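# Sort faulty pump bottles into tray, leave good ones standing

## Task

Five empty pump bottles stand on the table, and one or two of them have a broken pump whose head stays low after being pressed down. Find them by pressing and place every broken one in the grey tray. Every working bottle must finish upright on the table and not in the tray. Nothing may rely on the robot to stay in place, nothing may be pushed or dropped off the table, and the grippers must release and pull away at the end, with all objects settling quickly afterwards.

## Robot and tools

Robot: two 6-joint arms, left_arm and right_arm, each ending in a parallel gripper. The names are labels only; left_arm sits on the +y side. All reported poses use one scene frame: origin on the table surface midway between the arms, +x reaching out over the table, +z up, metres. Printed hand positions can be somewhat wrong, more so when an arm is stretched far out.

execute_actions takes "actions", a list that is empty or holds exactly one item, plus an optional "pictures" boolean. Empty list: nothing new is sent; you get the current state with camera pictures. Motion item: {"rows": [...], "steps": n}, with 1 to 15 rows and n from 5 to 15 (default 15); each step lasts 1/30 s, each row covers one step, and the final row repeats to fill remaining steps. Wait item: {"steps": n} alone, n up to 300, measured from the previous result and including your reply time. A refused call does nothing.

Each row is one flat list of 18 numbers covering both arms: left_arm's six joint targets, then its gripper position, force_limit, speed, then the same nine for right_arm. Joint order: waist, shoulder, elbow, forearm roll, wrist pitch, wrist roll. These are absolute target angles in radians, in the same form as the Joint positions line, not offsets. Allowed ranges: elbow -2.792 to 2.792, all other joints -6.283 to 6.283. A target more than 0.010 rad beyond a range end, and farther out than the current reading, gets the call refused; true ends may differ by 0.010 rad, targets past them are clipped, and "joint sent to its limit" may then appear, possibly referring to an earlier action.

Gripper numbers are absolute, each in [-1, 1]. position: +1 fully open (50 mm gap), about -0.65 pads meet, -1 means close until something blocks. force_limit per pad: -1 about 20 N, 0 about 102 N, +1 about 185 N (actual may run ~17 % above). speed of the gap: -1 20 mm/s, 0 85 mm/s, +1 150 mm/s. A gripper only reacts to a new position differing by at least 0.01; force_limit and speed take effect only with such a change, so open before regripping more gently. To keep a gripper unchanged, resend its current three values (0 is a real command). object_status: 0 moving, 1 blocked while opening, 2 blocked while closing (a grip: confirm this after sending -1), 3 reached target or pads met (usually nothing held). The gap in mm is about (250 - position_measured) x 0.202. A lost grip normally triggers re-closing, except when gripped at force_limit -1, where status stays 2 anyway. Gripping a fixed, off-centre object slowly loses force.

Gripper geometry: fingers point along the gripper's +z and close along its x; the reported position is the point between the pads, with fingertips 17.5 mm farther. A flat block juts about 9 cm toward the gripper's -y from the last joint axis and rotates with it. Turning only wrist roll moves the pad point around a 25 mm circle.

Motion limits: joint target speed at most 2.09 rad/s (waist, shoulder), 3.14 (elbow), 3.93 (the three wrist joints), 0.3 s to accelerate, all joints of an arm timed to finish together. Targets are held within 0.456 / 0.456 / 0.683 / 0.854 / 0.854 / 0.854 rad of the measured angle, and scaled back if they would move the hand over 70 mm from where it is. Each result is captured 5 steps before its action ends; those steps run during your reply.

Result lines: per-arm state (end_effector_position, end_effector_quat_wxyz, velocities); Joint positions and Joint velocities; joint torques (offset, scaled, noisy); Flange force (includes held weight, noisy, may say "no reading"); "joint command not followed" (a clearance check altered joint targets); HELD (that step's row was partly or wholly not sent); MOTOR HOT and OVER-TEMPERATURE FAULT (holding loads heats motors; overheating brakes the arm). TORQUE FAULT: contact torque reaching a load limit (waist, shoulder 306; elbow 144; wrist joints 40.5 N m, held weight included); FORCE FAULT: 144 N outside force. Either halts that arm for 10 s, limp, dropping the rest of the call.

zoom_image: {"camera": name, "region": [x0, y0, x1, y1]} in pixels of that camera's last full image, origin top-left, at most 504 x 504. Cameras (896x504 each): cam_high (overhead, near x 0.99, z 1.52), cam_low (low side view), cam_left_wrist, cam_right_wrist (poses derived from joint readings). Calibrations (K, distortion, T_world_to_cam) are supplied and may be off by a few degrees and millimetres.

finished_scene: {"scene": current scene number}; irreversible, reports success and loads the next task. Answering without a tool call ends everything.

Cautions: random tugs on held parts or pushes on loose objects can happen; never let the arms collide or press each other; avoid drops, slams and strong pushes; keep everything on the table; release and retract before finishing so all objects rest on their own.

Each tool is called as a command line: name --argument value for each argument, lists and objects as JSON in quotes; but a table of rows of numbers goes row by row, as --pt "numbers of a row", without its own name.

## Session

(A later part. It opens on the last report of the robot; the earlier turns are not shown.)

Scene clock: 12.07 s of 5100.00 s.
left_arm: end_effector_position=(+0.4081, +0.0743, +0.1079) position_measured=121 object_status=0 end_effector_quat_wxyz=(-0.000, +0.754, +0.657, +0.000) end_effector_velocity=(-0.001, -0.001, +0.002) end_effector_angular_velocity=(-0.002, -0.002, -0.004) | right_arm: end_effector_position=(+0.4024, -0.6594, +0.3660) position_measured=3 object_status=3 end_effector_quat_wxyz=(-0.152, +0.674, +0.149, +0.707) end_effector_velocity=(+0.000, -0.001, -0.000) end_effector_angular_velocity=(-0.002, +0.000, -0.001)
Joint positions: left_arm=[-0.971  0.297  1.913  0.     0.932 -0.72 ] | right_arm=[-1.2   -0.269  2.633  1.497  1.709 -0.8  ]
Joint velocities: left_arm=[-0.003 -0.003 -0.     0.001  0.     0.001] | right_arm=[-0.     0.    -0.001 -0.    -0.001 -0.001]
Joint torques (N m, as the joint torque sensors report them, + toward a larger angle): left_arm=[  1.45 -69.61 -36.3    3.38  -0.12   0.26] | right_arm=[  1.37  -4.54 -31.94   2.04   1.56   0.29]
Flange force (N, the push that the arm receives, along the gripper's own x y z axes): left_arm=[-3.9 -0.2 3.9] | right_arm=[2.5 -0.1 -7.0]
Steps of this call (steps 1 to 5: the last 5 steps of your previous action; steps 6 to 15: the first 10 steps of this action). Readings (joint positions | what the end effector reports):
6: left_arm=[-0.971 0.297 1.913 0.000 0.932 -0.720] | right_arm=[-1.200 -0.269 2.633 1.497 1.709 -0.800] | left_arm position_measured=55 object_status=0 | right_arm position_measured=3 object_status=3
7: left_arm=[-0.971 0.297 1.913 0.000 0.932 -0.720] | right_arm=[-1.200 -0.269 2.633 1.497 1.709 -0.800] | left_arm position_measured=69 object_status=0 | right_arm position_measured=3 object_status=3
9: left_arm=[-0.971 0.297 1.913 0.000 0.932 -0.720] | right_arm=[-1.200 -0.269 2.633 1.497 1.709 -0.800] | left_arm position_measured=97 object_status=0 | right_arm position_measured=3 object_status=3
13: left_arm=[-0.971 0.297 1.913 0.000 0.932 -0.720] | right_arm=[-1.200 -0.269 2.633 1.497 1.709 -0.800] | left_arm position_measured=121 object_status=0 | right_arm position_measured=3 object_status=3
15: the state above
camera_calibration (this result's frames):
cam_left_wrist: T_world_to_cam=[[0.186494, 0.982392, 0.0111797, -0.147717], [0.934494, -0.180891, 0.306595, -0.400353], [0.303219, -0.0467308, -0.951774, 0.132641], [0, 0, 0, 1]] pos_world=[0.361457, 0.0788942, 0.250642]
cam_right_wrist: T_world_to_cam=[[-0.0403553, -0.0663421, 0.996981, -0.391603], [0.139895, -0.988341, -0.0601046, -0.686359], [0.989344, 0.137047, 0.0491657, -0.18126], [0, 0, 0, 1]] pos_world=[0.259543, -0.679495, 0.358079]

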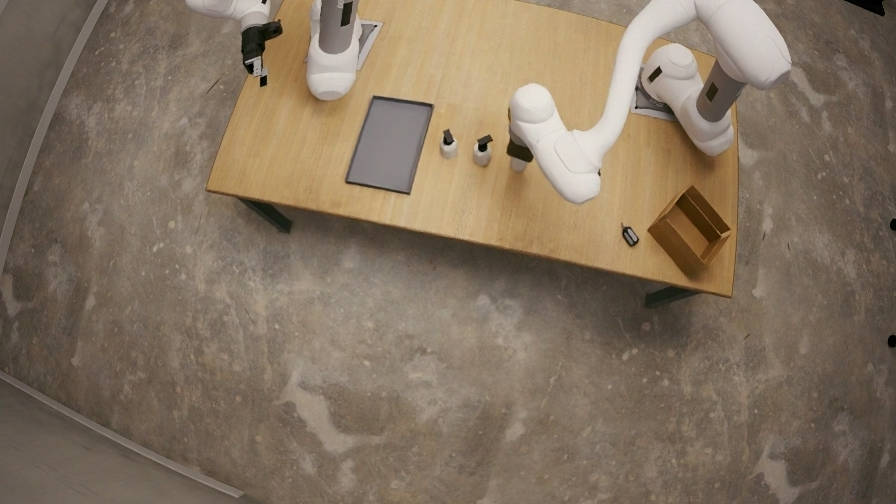

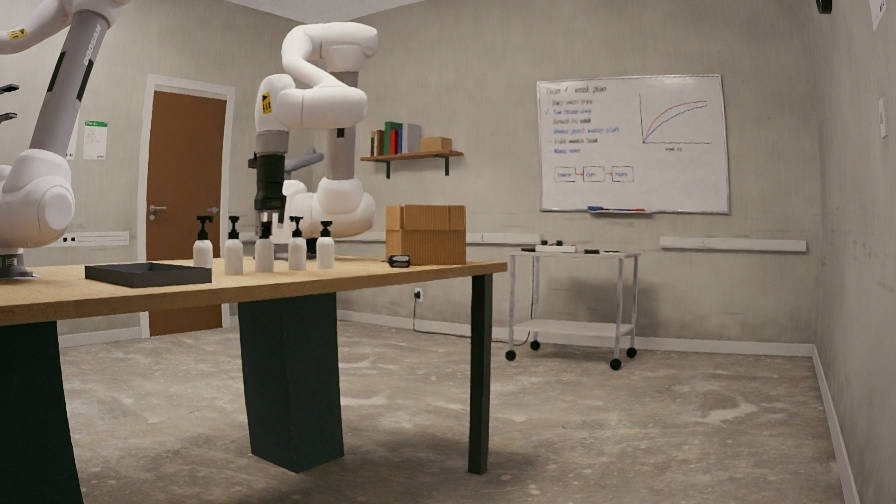

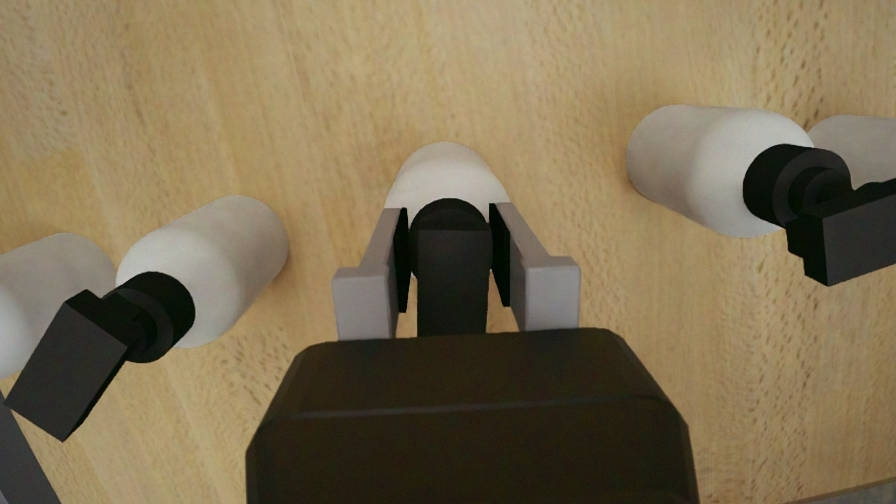

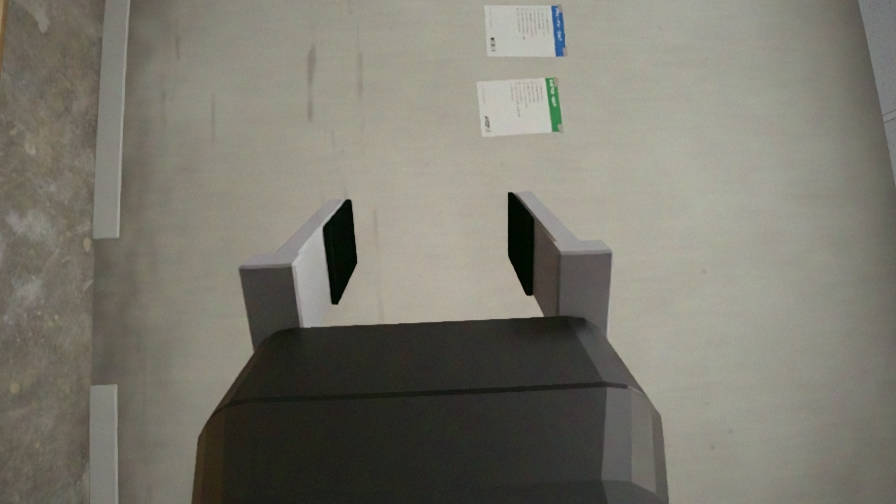

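execute_actions --actions '[{"rows":[[-0.971,0.1583,1.723,0,1.2603,-0.72,-1,-0.6,0,-1.2,-0.269,2.633,1.497,1.709,-0.8,1,0,0]]}]'

execute_actions --actions '[{"rows":[[-1.28,0.6466,1.0198,0,1.4752,-0.72,-1,-0.6,0,-1.2,-0.269,2.633,1.497,1.709,-0.8,1,0,0]]}]'

execute_actions --actions '[{"steps":22}]'

execute_actions --actions '[{"rows":[[-1.28,0.7167,1.2163,0,1.2086,-0.72,-1,-0.6,0,-1.2,-0.269,2.633,1.497,1.709,-0.8,1,0,0]]}]'

execute_actions --actions '[{"steps":10}]' --pictures true

Scene clock: 12.77 s of 5100.00 s.
left_arm: end_effector_position=(+0.4100, +0.0719, +0.2683) position_measured=121 object_status=2 end_effector_quat_wxyz=(+0.000, +0.754, +0.657, -0.000) end_effector_velocity=(-0.037, +0.042, +0.531) end_effector_angular_velocity=(-0.018, -0.017, -0.001) | right_arm: end_effector_position=(+0.4024, -0.6594, +0.3660) position_measured=3 object_status=3 end_effector_quat_wxyz=(-0.152, +0.674, +0.149, +0.707) end_effector_velocity=(+0.000, -0.000, +0.000) end_effector_angular_velocity=(-0.000, -0.000, +0.001)
Joint positions: left_arm=[-0.971  0.174  1.745 -0.     1.222 -0.72 ] | right_arm=[-1.2   -0.269  2.633  1.497  1.709 -0.8  ]
Joint velocities: left_arm=[-0.001 -0.394 -0.536  0.001  0.905 -0.   ] | right_arm=[ 0.     0.001 -0.001 -0.     0.    -0.   ]
Joint torques (N m, as the joint torque sensors report them, + toward a larger angle): left_arm=[ -0.35 -50.71 -33.12   3.01   0.32   0.25] | right_arm=[  1.37  -4.34 -31.44   2.2    2.17   0.38]
Flange force (N, the push that the arm receives, along the gripper's own x y z axes): left_arm=[-4.2 3.4 4.1] | right_arm=[2.9 0.6 -5.7]
Steps of this call (steps 1 to 5: the last 5 steps of your previous action; steps 6 to 11: the robot went on to your last target; steps 12 to 21: the first 10 steps of this action). Readings (joint positions | what the end effector reports):
12: left_arm=[-0.971 0.297 1.913 -0.000 0.932 -0.720] | right_arm=[-1.200 -0.269 2.633 1.497 1.709 -0.800] | left_arm position_measured=121 object_status=2 | right_arm position_measured=3 object_status=3
13: left_arm=[-0.971 0.293 1.908 -0.000 0.941 -0.720] | right_arm=[-1.200 -0.269 2.633 1.497 1.709 -0.800] | left_arm position_measured=121 object_status=2 | right_arm position_measured=3 object_status=3
15: left_arm=[-0.971 0.269 1.874 -0.000 1.000 -0.720] | right_arm=[-1.200 -0.269 2.633 1.497 1.709 -0.800] | left_arm position_measured=121 object_status=2 | right_arm position_measured=3 object_status=3
19: left_arm=[-0.971 0.204 1.786 -0.000 1.151 -0.720] | right_arm=[-1.200 -0.269 2.633 1.497 1.709 -0.800] | left_arm position_measured=121 object_status=2 | right_arm position_measured=3 object_status=3
21: the state above

Scene clock: 13.27 s of 5100.00 s.
left_arm: end_effector_position=(+0.4212, -0.0713, +0.3068) position_measured=121 object_status=2 end_effector_quat_wxyz=(+0.001, +0.791, +0.612, -0.000) end_effector_velocity=(-0.011, -0.569, +0.018) end_effector_angular_velocity=(+0.004, +0.002, -0.450) | right_arm: end_effector_position=(+0.4024, -0.6594, +0.3660) position_measured=3 object_status=3 end_effector_quat_wxyz=(-0.152, +0.674, +0.149, +0.707) end_effector_velocity=(+0.000, -0.000, +0.000) end_effector_angular_velocity=(+0.000, +0.001, +0.000)
Joint positions: left_arm=[-1.087  0.34   1.459 -0.     1.341 -0.72 ] | right_arm=[-1.2   -0.269  2.633  1.497  1.709 -0.8  ]
Joint velocities: left_arm=[-0.45   0.717 -1.023  0.001  0.309  0.   ] | right_arm=[ 0.001  0.    -0.001 -0.    -0.001  0.001]
Joint torques (N m, as the joint torque sensors report them, + toward a larger angle): left_arm=[ -3.2  -79.55 -41.     3.91  -0.2    0.1 ] | right_arm=[  3.41  -9.59 -32.56   2.25   1.33  -0.21]
Flange force (N, the push that the arm receives, along the gripper's own x y z axes): left_arm=[-3.7 4.5 1.2] | right_arm=[-7.7 8.8 -17.5]
Steps of this call (steps 1 to 5: the last 5 steps of your previous action; steps 6 to 15: the first 10 steps of this action). Readings (joint positions | what the end effector reports):
6: left_arm=[-0.971 0.158 1.723 -0.000 1.260 -0.720] | right_arm=[-1.200 -0.269 2.633 1.497 1.709 -0.800] | left_arm position_measured=121 object_status=2 | right_arm position_measured=3 object_status=3
7: left_arm=[-0.974 0.163 1.717 -0.000 1.263 -0.720] | right_arm=[-1.200 -0.269 2.633 1.497 1.709 -0.800] | left_arm position_measured=121 object_status=2 | right_arm position_measured=3 object_status=3
9: left_arm=[-0.995 0.194 1.669 -0.000 1.278 -0.720] | right_arm=[-1.200 -0.269 2.633 1.497 1.709 -0.800] | left_arm position_measured=121 object_status=2 | right_arm position_measured=3 object_status=3
13: left_arm=[-1.057 0.291 1.528 -0.000 1.320 -0.720] | right_arm=[-1.200 -0.269 2.633 1.497 1.709 -0.800] | left_arm position_measured=121 object_status=2 | right_arm position_measured=3 object_status=3
15: the state above

Scene clock: 14.00 s of 5100.00 s.
left_arm: end_effector_position=(+0.3694, -0.3059, +0.2898) position_measured=121 object_status=2 end_effector_quat_wxyz=(-0.000, +0.846, +0.533, +0.000) end_effector_velocity=(+0.000, +0.000, +0.000) end_effector_angular_velocity=(-0.000, -0.000, +0.000) | right_arm: end_effector_position=(+0.4024, -0.6594, +0.3660) position_measured=3 object_status=3 end_effector_quat_wxyz=(-0.152, +0.674, +0.149, +0.707) end_effector_velocity=(-0.000, +0.000, -0.000) end_effector_angular_velocity=(+0.001, +0.000, -0.000)
Joint positions: left_arm=[-1.28   0.647  1.02  -0.     1.475 -0.72 ] | right_arm=[-1.2   -0.269  2.633  1.497  1.709 -0.8  ]
Joint velocities: left_arm=[ 0. -0. -0. -0. -0.  0.] | right_arm=[-0.     0.     0.001  0.     0.    -0.   ]
Joint torques (N m, as the joint torque sensors report them, + toward a larger angle): left_arm=[   1.54 -111.86  -45.53    4.18   -0.06    0.07] | right_arm=[  6.8   -5.6  -33.05   2.33   1.81   0.33]
Flange force (N, the push that the arm receives, along the gripper's own x y z axes): left_arm=[-1.6 0.0 2.4] | right_arm=[-0.5 -3.1 -30.9]
Kept back: nothing.
Steps of this call (steps 1 to 5: the last 5 steps of your previous action; steps 6 to 22: the robot went on to your last target). Readings (joint positions | what the end effector reports):
1: left_arm=[-1.103 0.364 1.424 -0.000 1.352 -0.720] | right_arm=[-1.200 -0.269 2.633 1.497 1.709 -0.800] | left_arm position_measured=121 object_status=2 | right_arm position_measured=3 object_status=3
2: left_arm=[-1.118 0.388 1.390 -0.000 1.362 -0.720] | right_arm=[-1.200 -0.269 2.633 1.497 1.709 -0.800] | left_arm position_measured=121 object_status=2 | right_arm position_measured=3 object_status=3
4: left_arm=[-1.148 0.437 1.320 -0.000 1.384 -0.720] | right_arm=[-1.200 -0.269 2.633 1.497 1.709 -0.800] | left_arm position_measured=121 object_status=2 | right_arm position_measured=3 object_status=3
8: left_arm=[-1.209 0.534 1.181 -0.000 1.426 -0.720] | right_arm=[-1.200 -0.269 2.633 1.497 1.709 -0.800] | left_arm position_measured=121 object_status=2 | right_arm position_measured=3 object_status=3
22: the state above

Scene clock: 14.33 s of 5100.00 s.
left_arm: end_effector_position=(+0.3695, -0.3062, +0.1243) position_measured=121 object_status=2 end_effector_quat_wxyz=(-0.001, +0.846, +0.533, +0.000) end_effector_velocity=(-0.022, +0.044, -0.350) end_effector_angular_velocity=(+0.047, +0.031, +0.004) | right_arm: end_effector_position=(+0.4024, -0.6594, +0.3660) position_measured=3 object_status=3 end_effector_quat_wxyz=(-0.152, +0.674, +0.149, +0.707) end_effector_velocity=(-0.000, +0.001, -0.001) end_effector_angular_velocity=(+0.002, +0.000, -0.000)
Joint positions: left_arm=[-1.28   0.714  1.208 -0.     1.221 -0.72 ] | right_arm=[-1.2   -0.269  2.633  1.497  1.709 -0.8  ]
Joint velocities: left_arm=[ 0.     0.157  0.391 -0.01  -0.493 -0.   ] | right_arm=[ 0.     0.     0.002  0.    -0.    -0.   ]
Joint torques (N m, as the joint torque sensors report them, + toward a larger angle): left_arm=[   0.48 -173.18  -72.18    6.74   -0.12    0.26] | right_arm=[  3.99 -10.54 -32.98   2.1    1.48   0.18]
Flange force (N, the push that the arm receives, along the gripper's own x y z axes): left_arm=[-0.3 1.3 8.7] | right_arm=[-11.9 10.2 -19.3]
Steps of this call (steps 1 to 10: the first 10 steps of this action). Readings (joint positions | what the end effector reports):
1: left_arm=[-1.280 0.647 1.020 -0.000 1.475 -0.720] | right_arm=[-1.200 -0.269 2.633 1.497 1.709 -0.800] | left_arm position_measured=121 object_status=2 | right_arm position_measured=3 object_status=3
2: left_arm=[-1.280 0.648 1.025 0.000 1.466 -0.720] | right_arm=[-1.200 -0.269 2.633 1.497 1.709 -0.800] | left_arm position_measured=121 object_status=2 | right_arm position_measured=3 object_status=3
4: left_arm=[-1.280 0.662 1.067 0.000 1.409 -0.720] | right_arm=[-1.200 -0.269 2.633 1.497 1.709 -0.800] | left_arm position_measured=121 object_status=2 | right_arm position_measured=3 object_status=3
8: left_arm=[-1.280 0.699 1.167 0.000 1.275 -0.720] | right_arm=[-1.200 -0.269 2.633 1.497 1.709 -0.800] | left_arm position_measured=121 object_status=2 | right_arm position_measured=3 object_status=3
10: the state above

Scene clock: 14.67 s of 5100.00 s.
left_arm: end_effector_position=(+0.3694, -0.3060, +0.1178) position_measured=121 object_status=2 end_effector_quat_wxyz=(-0.000, +0.846, +0.533, -0.000) end_effector_velocity=(-0.001, -0.001, +0.001) end_effector_angular_velocity=(-0.001, -0.001, -0.001) | right_arm: end_effector_position=(+0.4024, -0.6594, +0.3660) position_measured=3 object_status=3 end_effector_quat_wxyz=(-0.152, +0.674, +0.149, +0.707) end_effector_velocity=(-0.000, +0.001, -0.000) end_effector_angular_velocity=(+0.002, +0.000, -0.000)
Joint positions: left_arm=[-1.28   0.717  1.216 -0.     1.209 -0.72 ] | right_arm=[-1.2   -0.269  2.633  1.497  1.709 -0.8  ]
Joint velocities: left_arm=[-0.002 -0.001 -0.001  0.     0.    -0.001] | right_arm=[-0.    -0.     0.002  0.     0.     0.   ]
Joint torques (N m, as the joint torque sensors report them, + toward a larger angle): left_arm=[   0.36 -113.37  -42.27    3.8    -0.07    0.25] | right_arm=[  0.12  -9.06 -32.07   2.2    2.    -0.16]
Flange force (N, the push that the arm receives, along the gripper's own x y z axes): left_arm=[-1.2 0.2 2.7] | right_arm=[-7.4 10.7 -0.9]
Kept back: nothing.
Steps of this call (steps 1 to 5: the last 5 steps of your previous action; steps 6 to 10: the robot went on to your last target). Readings (joint positions | what the end effector reports):
1: left_arm=[-1.280 0.717 1.216 -0.000 1.211 -0.720] | right_arm=[-1.200 -0.269 2.633 1.497 1.709 -0.800] | left_arm position_measured=121 object_status=2 | right_arm position_measured=3 object_status=3
2: left_arm=[-1.280 0.717 1.217 -0.000 1.209 -0.720] | right_arm=[-1.200 -0.269 2.633 1.497 1.709 -0.800] | left_arm position_measured=121 object_status=2 | right_arm position_measured=3 object_status=3
4: left_arm=[-1.280 0.717 1.216 -0.000 1.209 -0.720] | right_arm=[-1.200 -0.269 2.633 1.497 1.709 -0.800] | left_arm position_measured=121 object_status=2 | right_arm position_measured=3 object_status=3
8: left_arm=[-1.280 0.717 1.216 -0.000 1.209 -0.720] | right_arm=[-1.200 -0.269 2.633 1.497 1.709 -0.800] | left_arm position_measured=121 object_status=2 | right_arm position_measured=3 object_status=3
10: the state above
camera_calibration (this result's frames):
cam_left_wrist: T_world_to_cam=[[0.476382, 0.879169, 0.011032, 0.0943711], [0.835289, -0.456451, 0.306504, -0.483704], [0.274505, -0.136798, -0.951805, 0.119069], [0, 0, 0, 1]] pos_world=[0.326391, -0.287467, 0.260547]
cam_right_wrist: T_world_to_cam=[[-0.0403534, -0.0663087, 0.996983, -0.391588], [0.139882, -0.988344, -0.0600723, -0.686379], [0.989345, 0.137036, 0.0491584, -0.181268], [0, 0, 0, 1]] pos_world=[0.259547, -0.679504, 0.358085]

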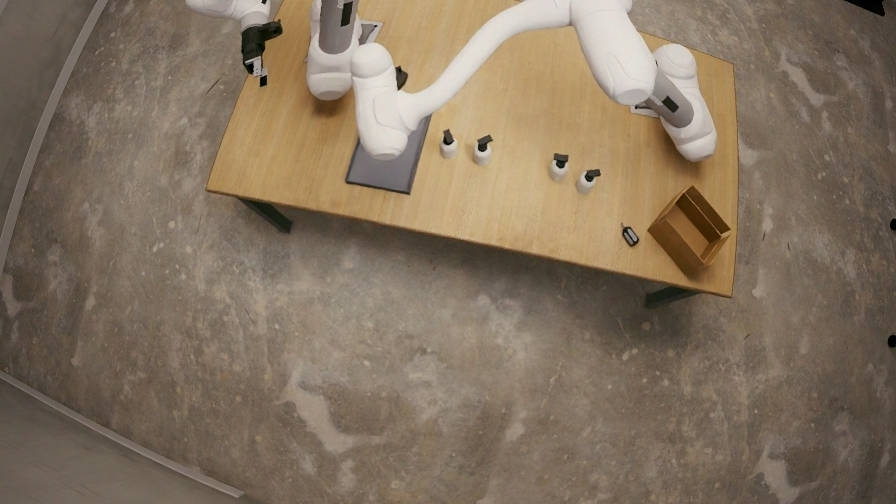

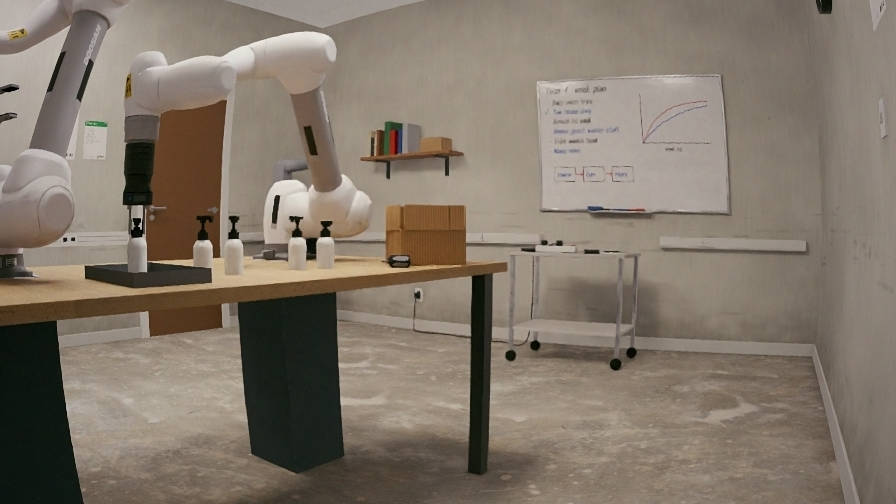

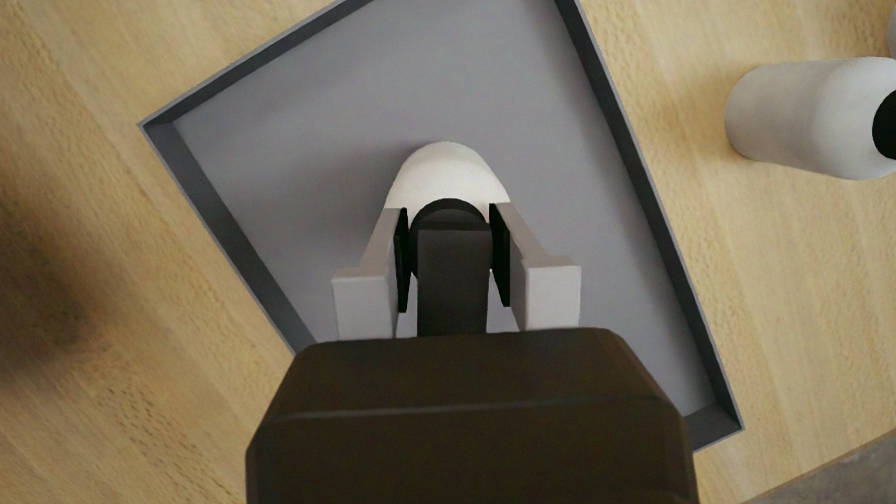

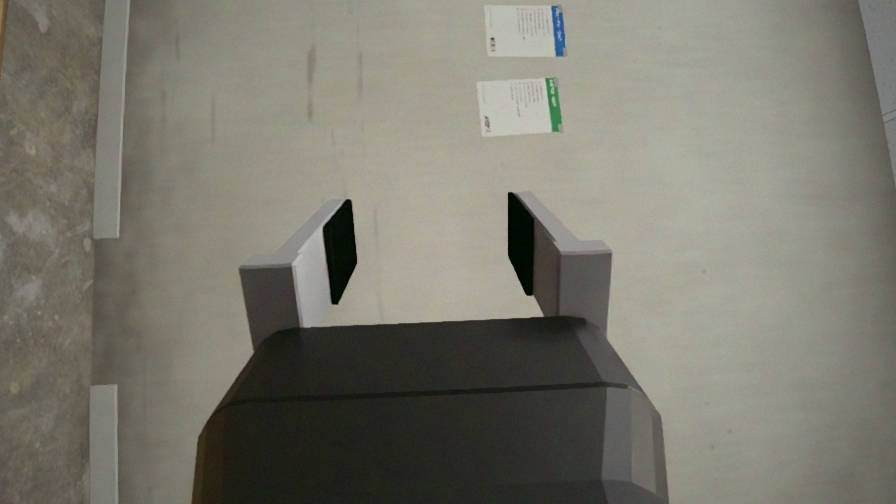

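execute_actions --actions '[{"rows":[[-1.28,0.7191,1.2196,0,1.2029,-0.72,-1,-0.6,0,-1.2,-0.269,2.633,1.497,1.709,-0.8,1,0,0]],"steps":10}]'

execute_actions --actions '[{"rows":[[-1.28,0.7191,1.2196,0,1.2029,-0.72,0.7,-0.6,0,-1.2,-0.269,2.633,1.497,1.709,-0.8,1,0,0]],"steps":10}]'

execute_actions --actions '[{"rows":[[-1.28,0.675,1.12,0,1.3466,-0.72,0.7,-0.6,0,-1.2,-0.269,2.633,1.497,1.709,-0.8,1,0,0]],"steps":11}]'

execute_actions --actions '[{"rows":[[-0.723,0.0394,2.0314,0,1.0708,0.7,0.7,-0.6,0,-1.2,-0.269,2.633,1.497,1.709,-0.8,1,0,0]]}]'

execute_actions --actions '[{"steps":32}]' --pictures true

Scene clock: 15.17 s of 5100.00 s.
left_arm: end_effector_position=(+0.3694, -0.3059, +0.1142) position_measured=121 object_status=2 end_effector_quat_wxyz=(+0.000, +0.846, +0.533, +0.000) end_effector_velocity=(-0.000, -0.001, +0.000) end_effector_angular_velocity=(-0.001, -0.001, -0.001) | right_arm: end_effector_position=(+0.4024, -0.6594, +0.3660) position_measured=3 object_status=3 end_effector_quat_wxyz=(-0.152, +0.674, +0.149, +0.707) end_effector_velocity=(-0.000, +0.000, -0.000) end_effector_angular_velocity=(+0.002, +0.000, +0.000)
Joint positions: left_arm=[-1.28   0.719  1.22   0.     1.203 -0.72 ] | right_arm=[-1.2   -0.269  2.633  1.497  1.709 -0.8  ]
Joint velocities: left_arm=[-0.001  0.    -0.001  0.    -0.001  0.   ] | right_arm=[ 0.     0.001  0.001  0.     0.    -0.   ]
Joint torques (N m, as the joint torque sensors report them, + toward a larger angle): left_arm=[  -1.2  -102.84  -37.49    3.15   -0.02    0.17] | right_arm=[  1.63  -7.63 -32.73   2.37   2.15   0.14]
Flange force (N, the push that the arm receives, along the gripper's own x y z axes): left_arm=[-0.8 0.7 0.4] | right_arm=[-5.7 5.7 -7.6]
Steps of this call (steps 1 to 10: the robot went on to your last target; steps 11 to 15: the first 5 steps of this action). Readings (joint positions | what the end effector reports):
11: left_arm=[-1.280 0.717 1.216 0.000 1.208 -0.720] | right_arm=[-1.200 -0.269 2.633 1.497 1.709 -0.800] | left_arm position_measured=121 object_status=2 | right_arm position_measured=3 object_status=3
12: left_arm=[-1.280 0.718 1.218 0.000 1.204 -0.720] | right_arm=[-1.200 -0.269 2.633 1.497 1.709 -0.800] | left_arm position_measured=121 object_status=2 | right_arm position_measured=3 object_status=3
14: left_arm=[-1.280 0.719 1.220 0.000 1.203 -0.720] | right_arm=[-1.200 -0.269 2.633 1.497 1.709 -0.800] | left_arm position_measured=121 object_status=2 | right_arm position_measured=3 object_status=3
15: the state above

Scene clock: 15.50 s of 5100.00 s.
left_arm: end_effector_position=(+0.3694, -0.3059, +0.1140) position_measured=57 object_status=0 end_effector_quat_wxyz=(+0.000, +0.846, +0.533, +0.000) end_effector_velocity=(-0.001, -0.001, +0.001) end_effector_angular_velocity=(-0.001, -0.002, -0.001) | right_arm: end_effector_position=(+0.4024, -0.6594, +0.3660) position_measured=3 object_status=3 end_effector_quat_wxyz=(-0.152, +0.674, +0.149, +0.707) end_effector_velocity=(-0.000, +0.000, -0.000) end_effector_angular_velocity=(+0.001, -0.000, -0.001)
Joint positions: left_arm=[-1.28   0.719  1.22   0.     1.203 -0.72 ] | right_arm=[-1.2   -0.269  2.633  1.497  1.709 -0.8  ]
Joint velocities: left_arm=[-0.002 -0.001 -0.001  0.001 -0.    -0.001] | right_arm=[-0.001 -0.     0.001  0.     0.001 -0.   ]
Joint torques (N m, as the joint torque sensors report them, + toward a larger angle): left_arm=[   1.49 -113.88  -41.88    4.01   -0.12    0.2 ] | right_arm=[  1.77  -7.49 -32.56   2.28   1.48   0.34]
Flange force (N, the push that the arm receives, along the gripper's own x y z axes): left_arm=[-3.8 0.0 2.3] | right_arm=[-4.8 4.7 -9.9]
Steps of this call (steps 1 to 5: the last 5 steps of your previous action; steps 6 to 10: the first 5 steps of this action). Readings (joint positions | what the end effector reports):
6: left_arm=[-1.280 0.719 1.220 0.000 1.203 -0.720] | right_arm=[-1.200 -0.269 2.633 1.497 1.709 -0.800] | left_arm position_measured=113 object_status=0 | right_arm position_measured=3 object_status=3
7: left_arm=[-1.280 0.719 1.220 0.000 1.203 -0.720] | right_arm=[-1.200 -0.269 2.633 1.497 1.709 -0.800] | left_arm position_measured=99 object_status=0 | right_arm position_measured=3 object_status=3
9: left_arm=[-1.280 0.719 1.220 0.000 1.203 -0.720] | right_arm=[-1.200 -0.269 2.633 1.497 1.709 -0.800] | left_arm position_measured=71 object_status=0 | right_arm position_measured=3 object_status=3
10: the state above

Scene clock: 15.87 s of 5100.00 s.
left_arm: end_effector_position=(+0.3707, -0.3091, +0.1971) position_measured=48 object_status=3 end_effector_quat_wxyz=(+0.001, +0.846, +0.533, -0.000) end_effector_velocity=(-0.004, +0.007, +0.427) end_effector_angular_velocity=(-0.019, -0.007, -0.001) | right_arm: end_effector_position=(+0.4024, -0.6594, +0.3660) position_measured=3 object_status=3 end_effector_quat_wxyz=(-0.152, +0.674, +0.149, +0.707) end_effector_velocity=(-0.000, +0.000, -0.000) end_effector_angular_velocity=(-0.000, +0.001, -0.000)
Joint positions: left_arm=[-1.28   0.68   1.132 -0.     1.328 -0.72 ] | right_arm=[-1.2   -0.269  2.633  1.497  1.709 -0.8  ]
Joint velocities: left_arm=[-0.001 -0.206 -0.434 -0.001  0.62   0.   ] | right_arm=[-0.     0.     0.001 -0.    -0.001 -0.001]
Joint torques (N m, as the joint torque sensors report them, + toward a larger angle): left_arm=[ -1.9  -51.08 -15.48   1.39  -0.23   0.2 ] | right_arm=[  2.96  -7.28 -32.38   2.39   1.95   0.02]
Flange force (N, the push that the arm receives, along the gripper's own x y z axes): left_arm=[0.3 -1.9 1.9] | right_arm=[-3.5 4.1 -13.9]
Steps of this call (steps 1 to 5: the last 5 steps of your previous action; steps 6 to 11: the first 6 steps of this action). Readings (joint positions | what the end effector reports):
6: left_arm=[-1.280 0.719 1.219 0.000 1.203 -0.720] | right_arm=[-1.200 -0.269 2.633 1.497 1.709 -0.800] | left_arm position_measured=48 object_status=0 | right_arm position_measured=3 object_status=3
7: left_arm=[-1.280 0.717 1.214 -0.000 1.212 -0.720] | right_arm=[-1.200 -0.269 2.633 1.497 1.709 -0.800] | left_arm position_measured=48 object_status=0 | right_arm position_measured=3 object_status=3
9: left_arm=[-1.280 0.700 1.175 -0.000 1.269 -0.720] | right_arm=[-1.200 -0.269 2.633 1.497 1.709 -0.800] | left_arm position_measured=48 object_status=3 | right_arm position_measured=3 object_status=3
11: the state above

Scene clock: 16.37 s of 5100.00 s.
left_arm: end_effector_position=(+0.4486, -0.1621, +0.2194) position_measured=48 object_status=3 end_effector_quat_wxyz=(+0.002, +0.880, +0.475, +0.000) end_effector_velocity=(+0.201, +0.586, +0.025) end_effector_angular_velocity=(+0.028, +0.011, -0.527) | right_arm: end_effector_position=(+0.4024, -0.6594, +0.3660) position_measured=3 object_status=3 end_effector_quat_wxyz=(-0.152, +0.674, +0.149, +0.707) end_effector_velocity=(-0.000, +0.001, -0.000) end_effector_angular_velocity=(+0.000, +0.000, +0.001)
Joint positions: left_arm=[-1.129  0.524  1.348 -0.     1.265 -0.436] | right_arm=[-1.2   -0.269  2.633  1.497  1.709 -0.8  ]
Joint velocities: left_arm=[ 0.553 -0.578  0.867  0.001 -0.26   1.079] | right_arm=[ 0.    -0.001  0.001 -0.     0.     0.   ]
Joint torques (N m, as the joint torque sensors report them, + toward a larger angle): left_arm=[  -5.75 -102.58  -41.68    3.64    0.32    0.59] | right_arm=[  4.22  -5.32 -33.62   1.97   1.86   0.08]
Flange force (N, the push that the arm receives, along the gripper's own x y z axes): left_arm=[-2.4 4.1 4.3] | right_arm=[0.6 -3.5 -17.9]
Steps of this call (steps 1 to 5: the last 5 steps of your previous action; steps 6 to 15: the first 10 steps of this action). Readings (joint positions | what the end effector reports):
6: left_arm=[-1.280 0.675 1.120 -0.000 1.347 -0.720] | right_arm=[-1.200 -0.269 2.633 1.497 1.709 -0.800] | left_arm position_measured=48 object_status=3 | right_arm position_measured=3 object_status=3
7: left_arm=[-1.276 0.671 1.127 -0.000 1.344 -0.711] | right_arm=[-1.200 -0.269 2.633 1.497 1.709 -0.800] | left_arm position_measured=48 object_status=3 | right_arm position_measured=3 object_status=3
9: left_arm=[-1.245 0.640 1.174 -0.000 1.325 -0.653] | right_arm=[-1.200 -0.269 2.633 1.497 1.709 -0.800] | left_arm position_measured=48 object_status=3 | right_arm position_measured=3 object_status=3
13: left_arm=[-1.167 0.563 1.290 -0.000 1.283 -0.508] | right_arm=[-1.200 -0.269 2.633 1.497 1.709 -0.800] | left_arm position_measured=48 object_status=3 | right_arm position_measured=3 object_status=3
15: the state above

Scene clock: 17.43 s of 5100.00 s.
left_arm: end_effector_position=(+0.4301, +0.2822, +0.2001) position_measured=48 object_status=3 end_effector_quat_wxyz=(+0.000, +0.991, +0.130, +0.000) end_effector_velocity=(-0.001, +0.002, -0.001) end_effector_angular_velocity=(+0.002, +0.001, +0.000) | right_arm: end_effector_position=(+0.4024, -0.6594, +0.3660) position_measured=3 object_status=3 end_effector_quat_wxyz=(-0.152, +0.674, +0.149, +0.707) end_effector_velocity=(+0.000, -0.000, +0.000) end_effector_angular_velocity=(+0.001, +0.000, -0.000)
Joint positions: left_arm=[-0.723  0.039  2.031 -0.     1.071  0.7  ] | right_arm=[-1.2   -0.269  2.633  1.497  1.709 -0.8  ]
Joint velocities: left_arm=[ 0.001 -0.     0.002  0.001  0.     0.   ] | right_arm=[-0.     0.    -0.     0.     0.     0.001]
Joint torques (N m, as the joint torque sensors report them, + toward a larger angle): left_arm=[  0.41 -47.01 -39.96   3.86  -0.08   0.28] | right_arm=[  0.76  -9.03 -32.97   2.21   1.51  -0.48]
Flange force (N, the push that the arm receives, along the gripper's own x y z axes): left_arm=[2.1 4.1 5.7] | right_arm=[-6.5 8.6 -5.2]
Kept back: nothing.
Steps of this call (steps 1 to 5: the last 5 steps of your previous action; steps 6 to 32: the robot went on to your last target). Readings (joint positions | what the end effector reports):
1: left_arm=[-1.111 0.505 1.377 0.000 1.256 -0.398] | right_arm=[-1.200 -0.269 2.633 1.497 1.709 -0.800] | left_arm position_measured=48 object_status=3 | right_arm position_measured=3 object_status=3
2: left_arm=[-1.093 0.484 1.407 -0.000 1.248 -0.361] | right_arm=[-1.200 -0.269 2.633 1.497 1.709 -0.800] | left_arm position_measured=48 object_status=3 | right_arm position_measured=3 object_status=3
4: left_arm=[-1.058 0.443 1.466 -0.000 1.231 -0.282] | right_arm=[-1.200 -0.269 2.633 1.497 1.709 -0.800] | left_arm position_measured=48 object_status=3 | right_arm position_measured=3 object_status=3
8: left_arm=[-0.991 0.362 1.579 -0.000 1.199 -0.105] | right_arm=[-1.200 -0.269 2.633 1.497 1.709 -0.800] | left_arm position_measured=48 object_status=3 | right_arm position_measured=3 object_status=3
32: the state above
camera_calibration (this result's frames):
cam_left_wrist: T_world_to_cam=[[0.97774, 0.209515, 0.0112957, -0.479343], [0.196035, -0.931373, 0.306782, 0.11778], [0.0747961, -0.297739, -0.951713, 0.392499], [0, 0, 0, 1]] pos_world=[0.416227, 0.326989, 0.342828]
cam_right_wrist: T_world_to_cam=[[-0.0403532, -0.0663085, 0.996983, -0.391588], [0.139882, -0.988344, -0.0600721, -0.686379], [0.989346, 0.137036, 0.0491583, -0.181268], [0, 0, 0, 1]] pos_world=[0.259547, -0.679504, 0.358085]

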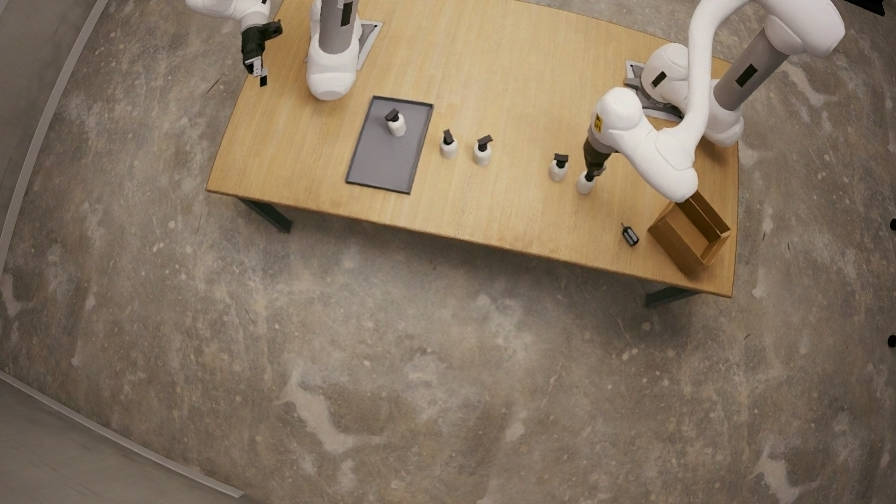

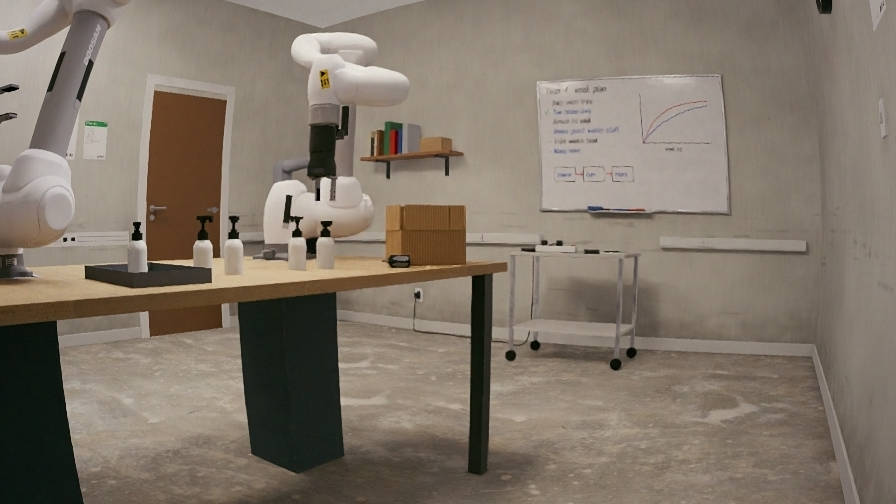

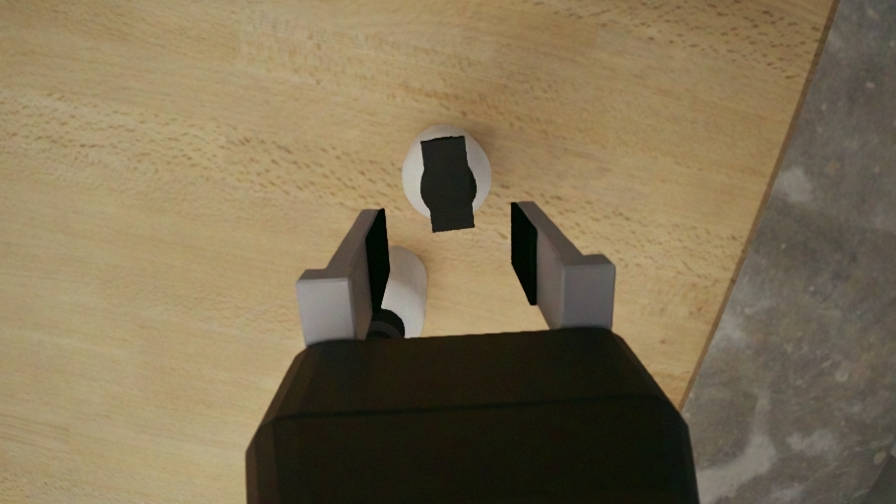

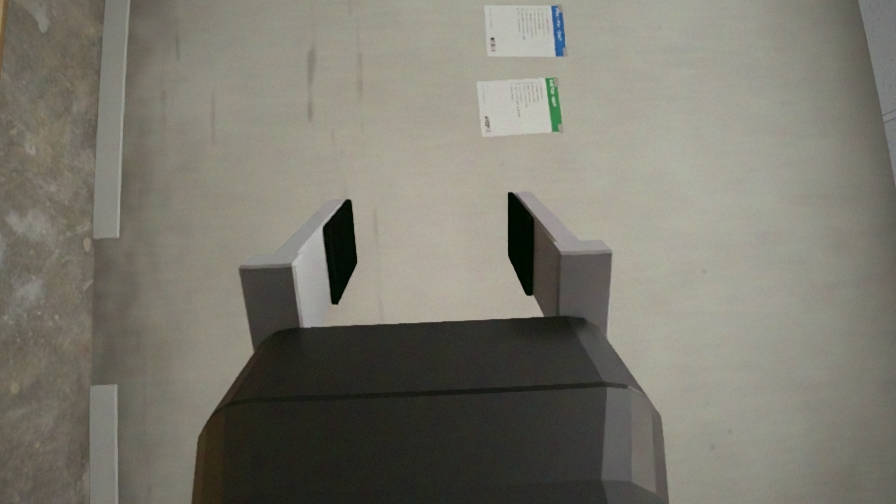

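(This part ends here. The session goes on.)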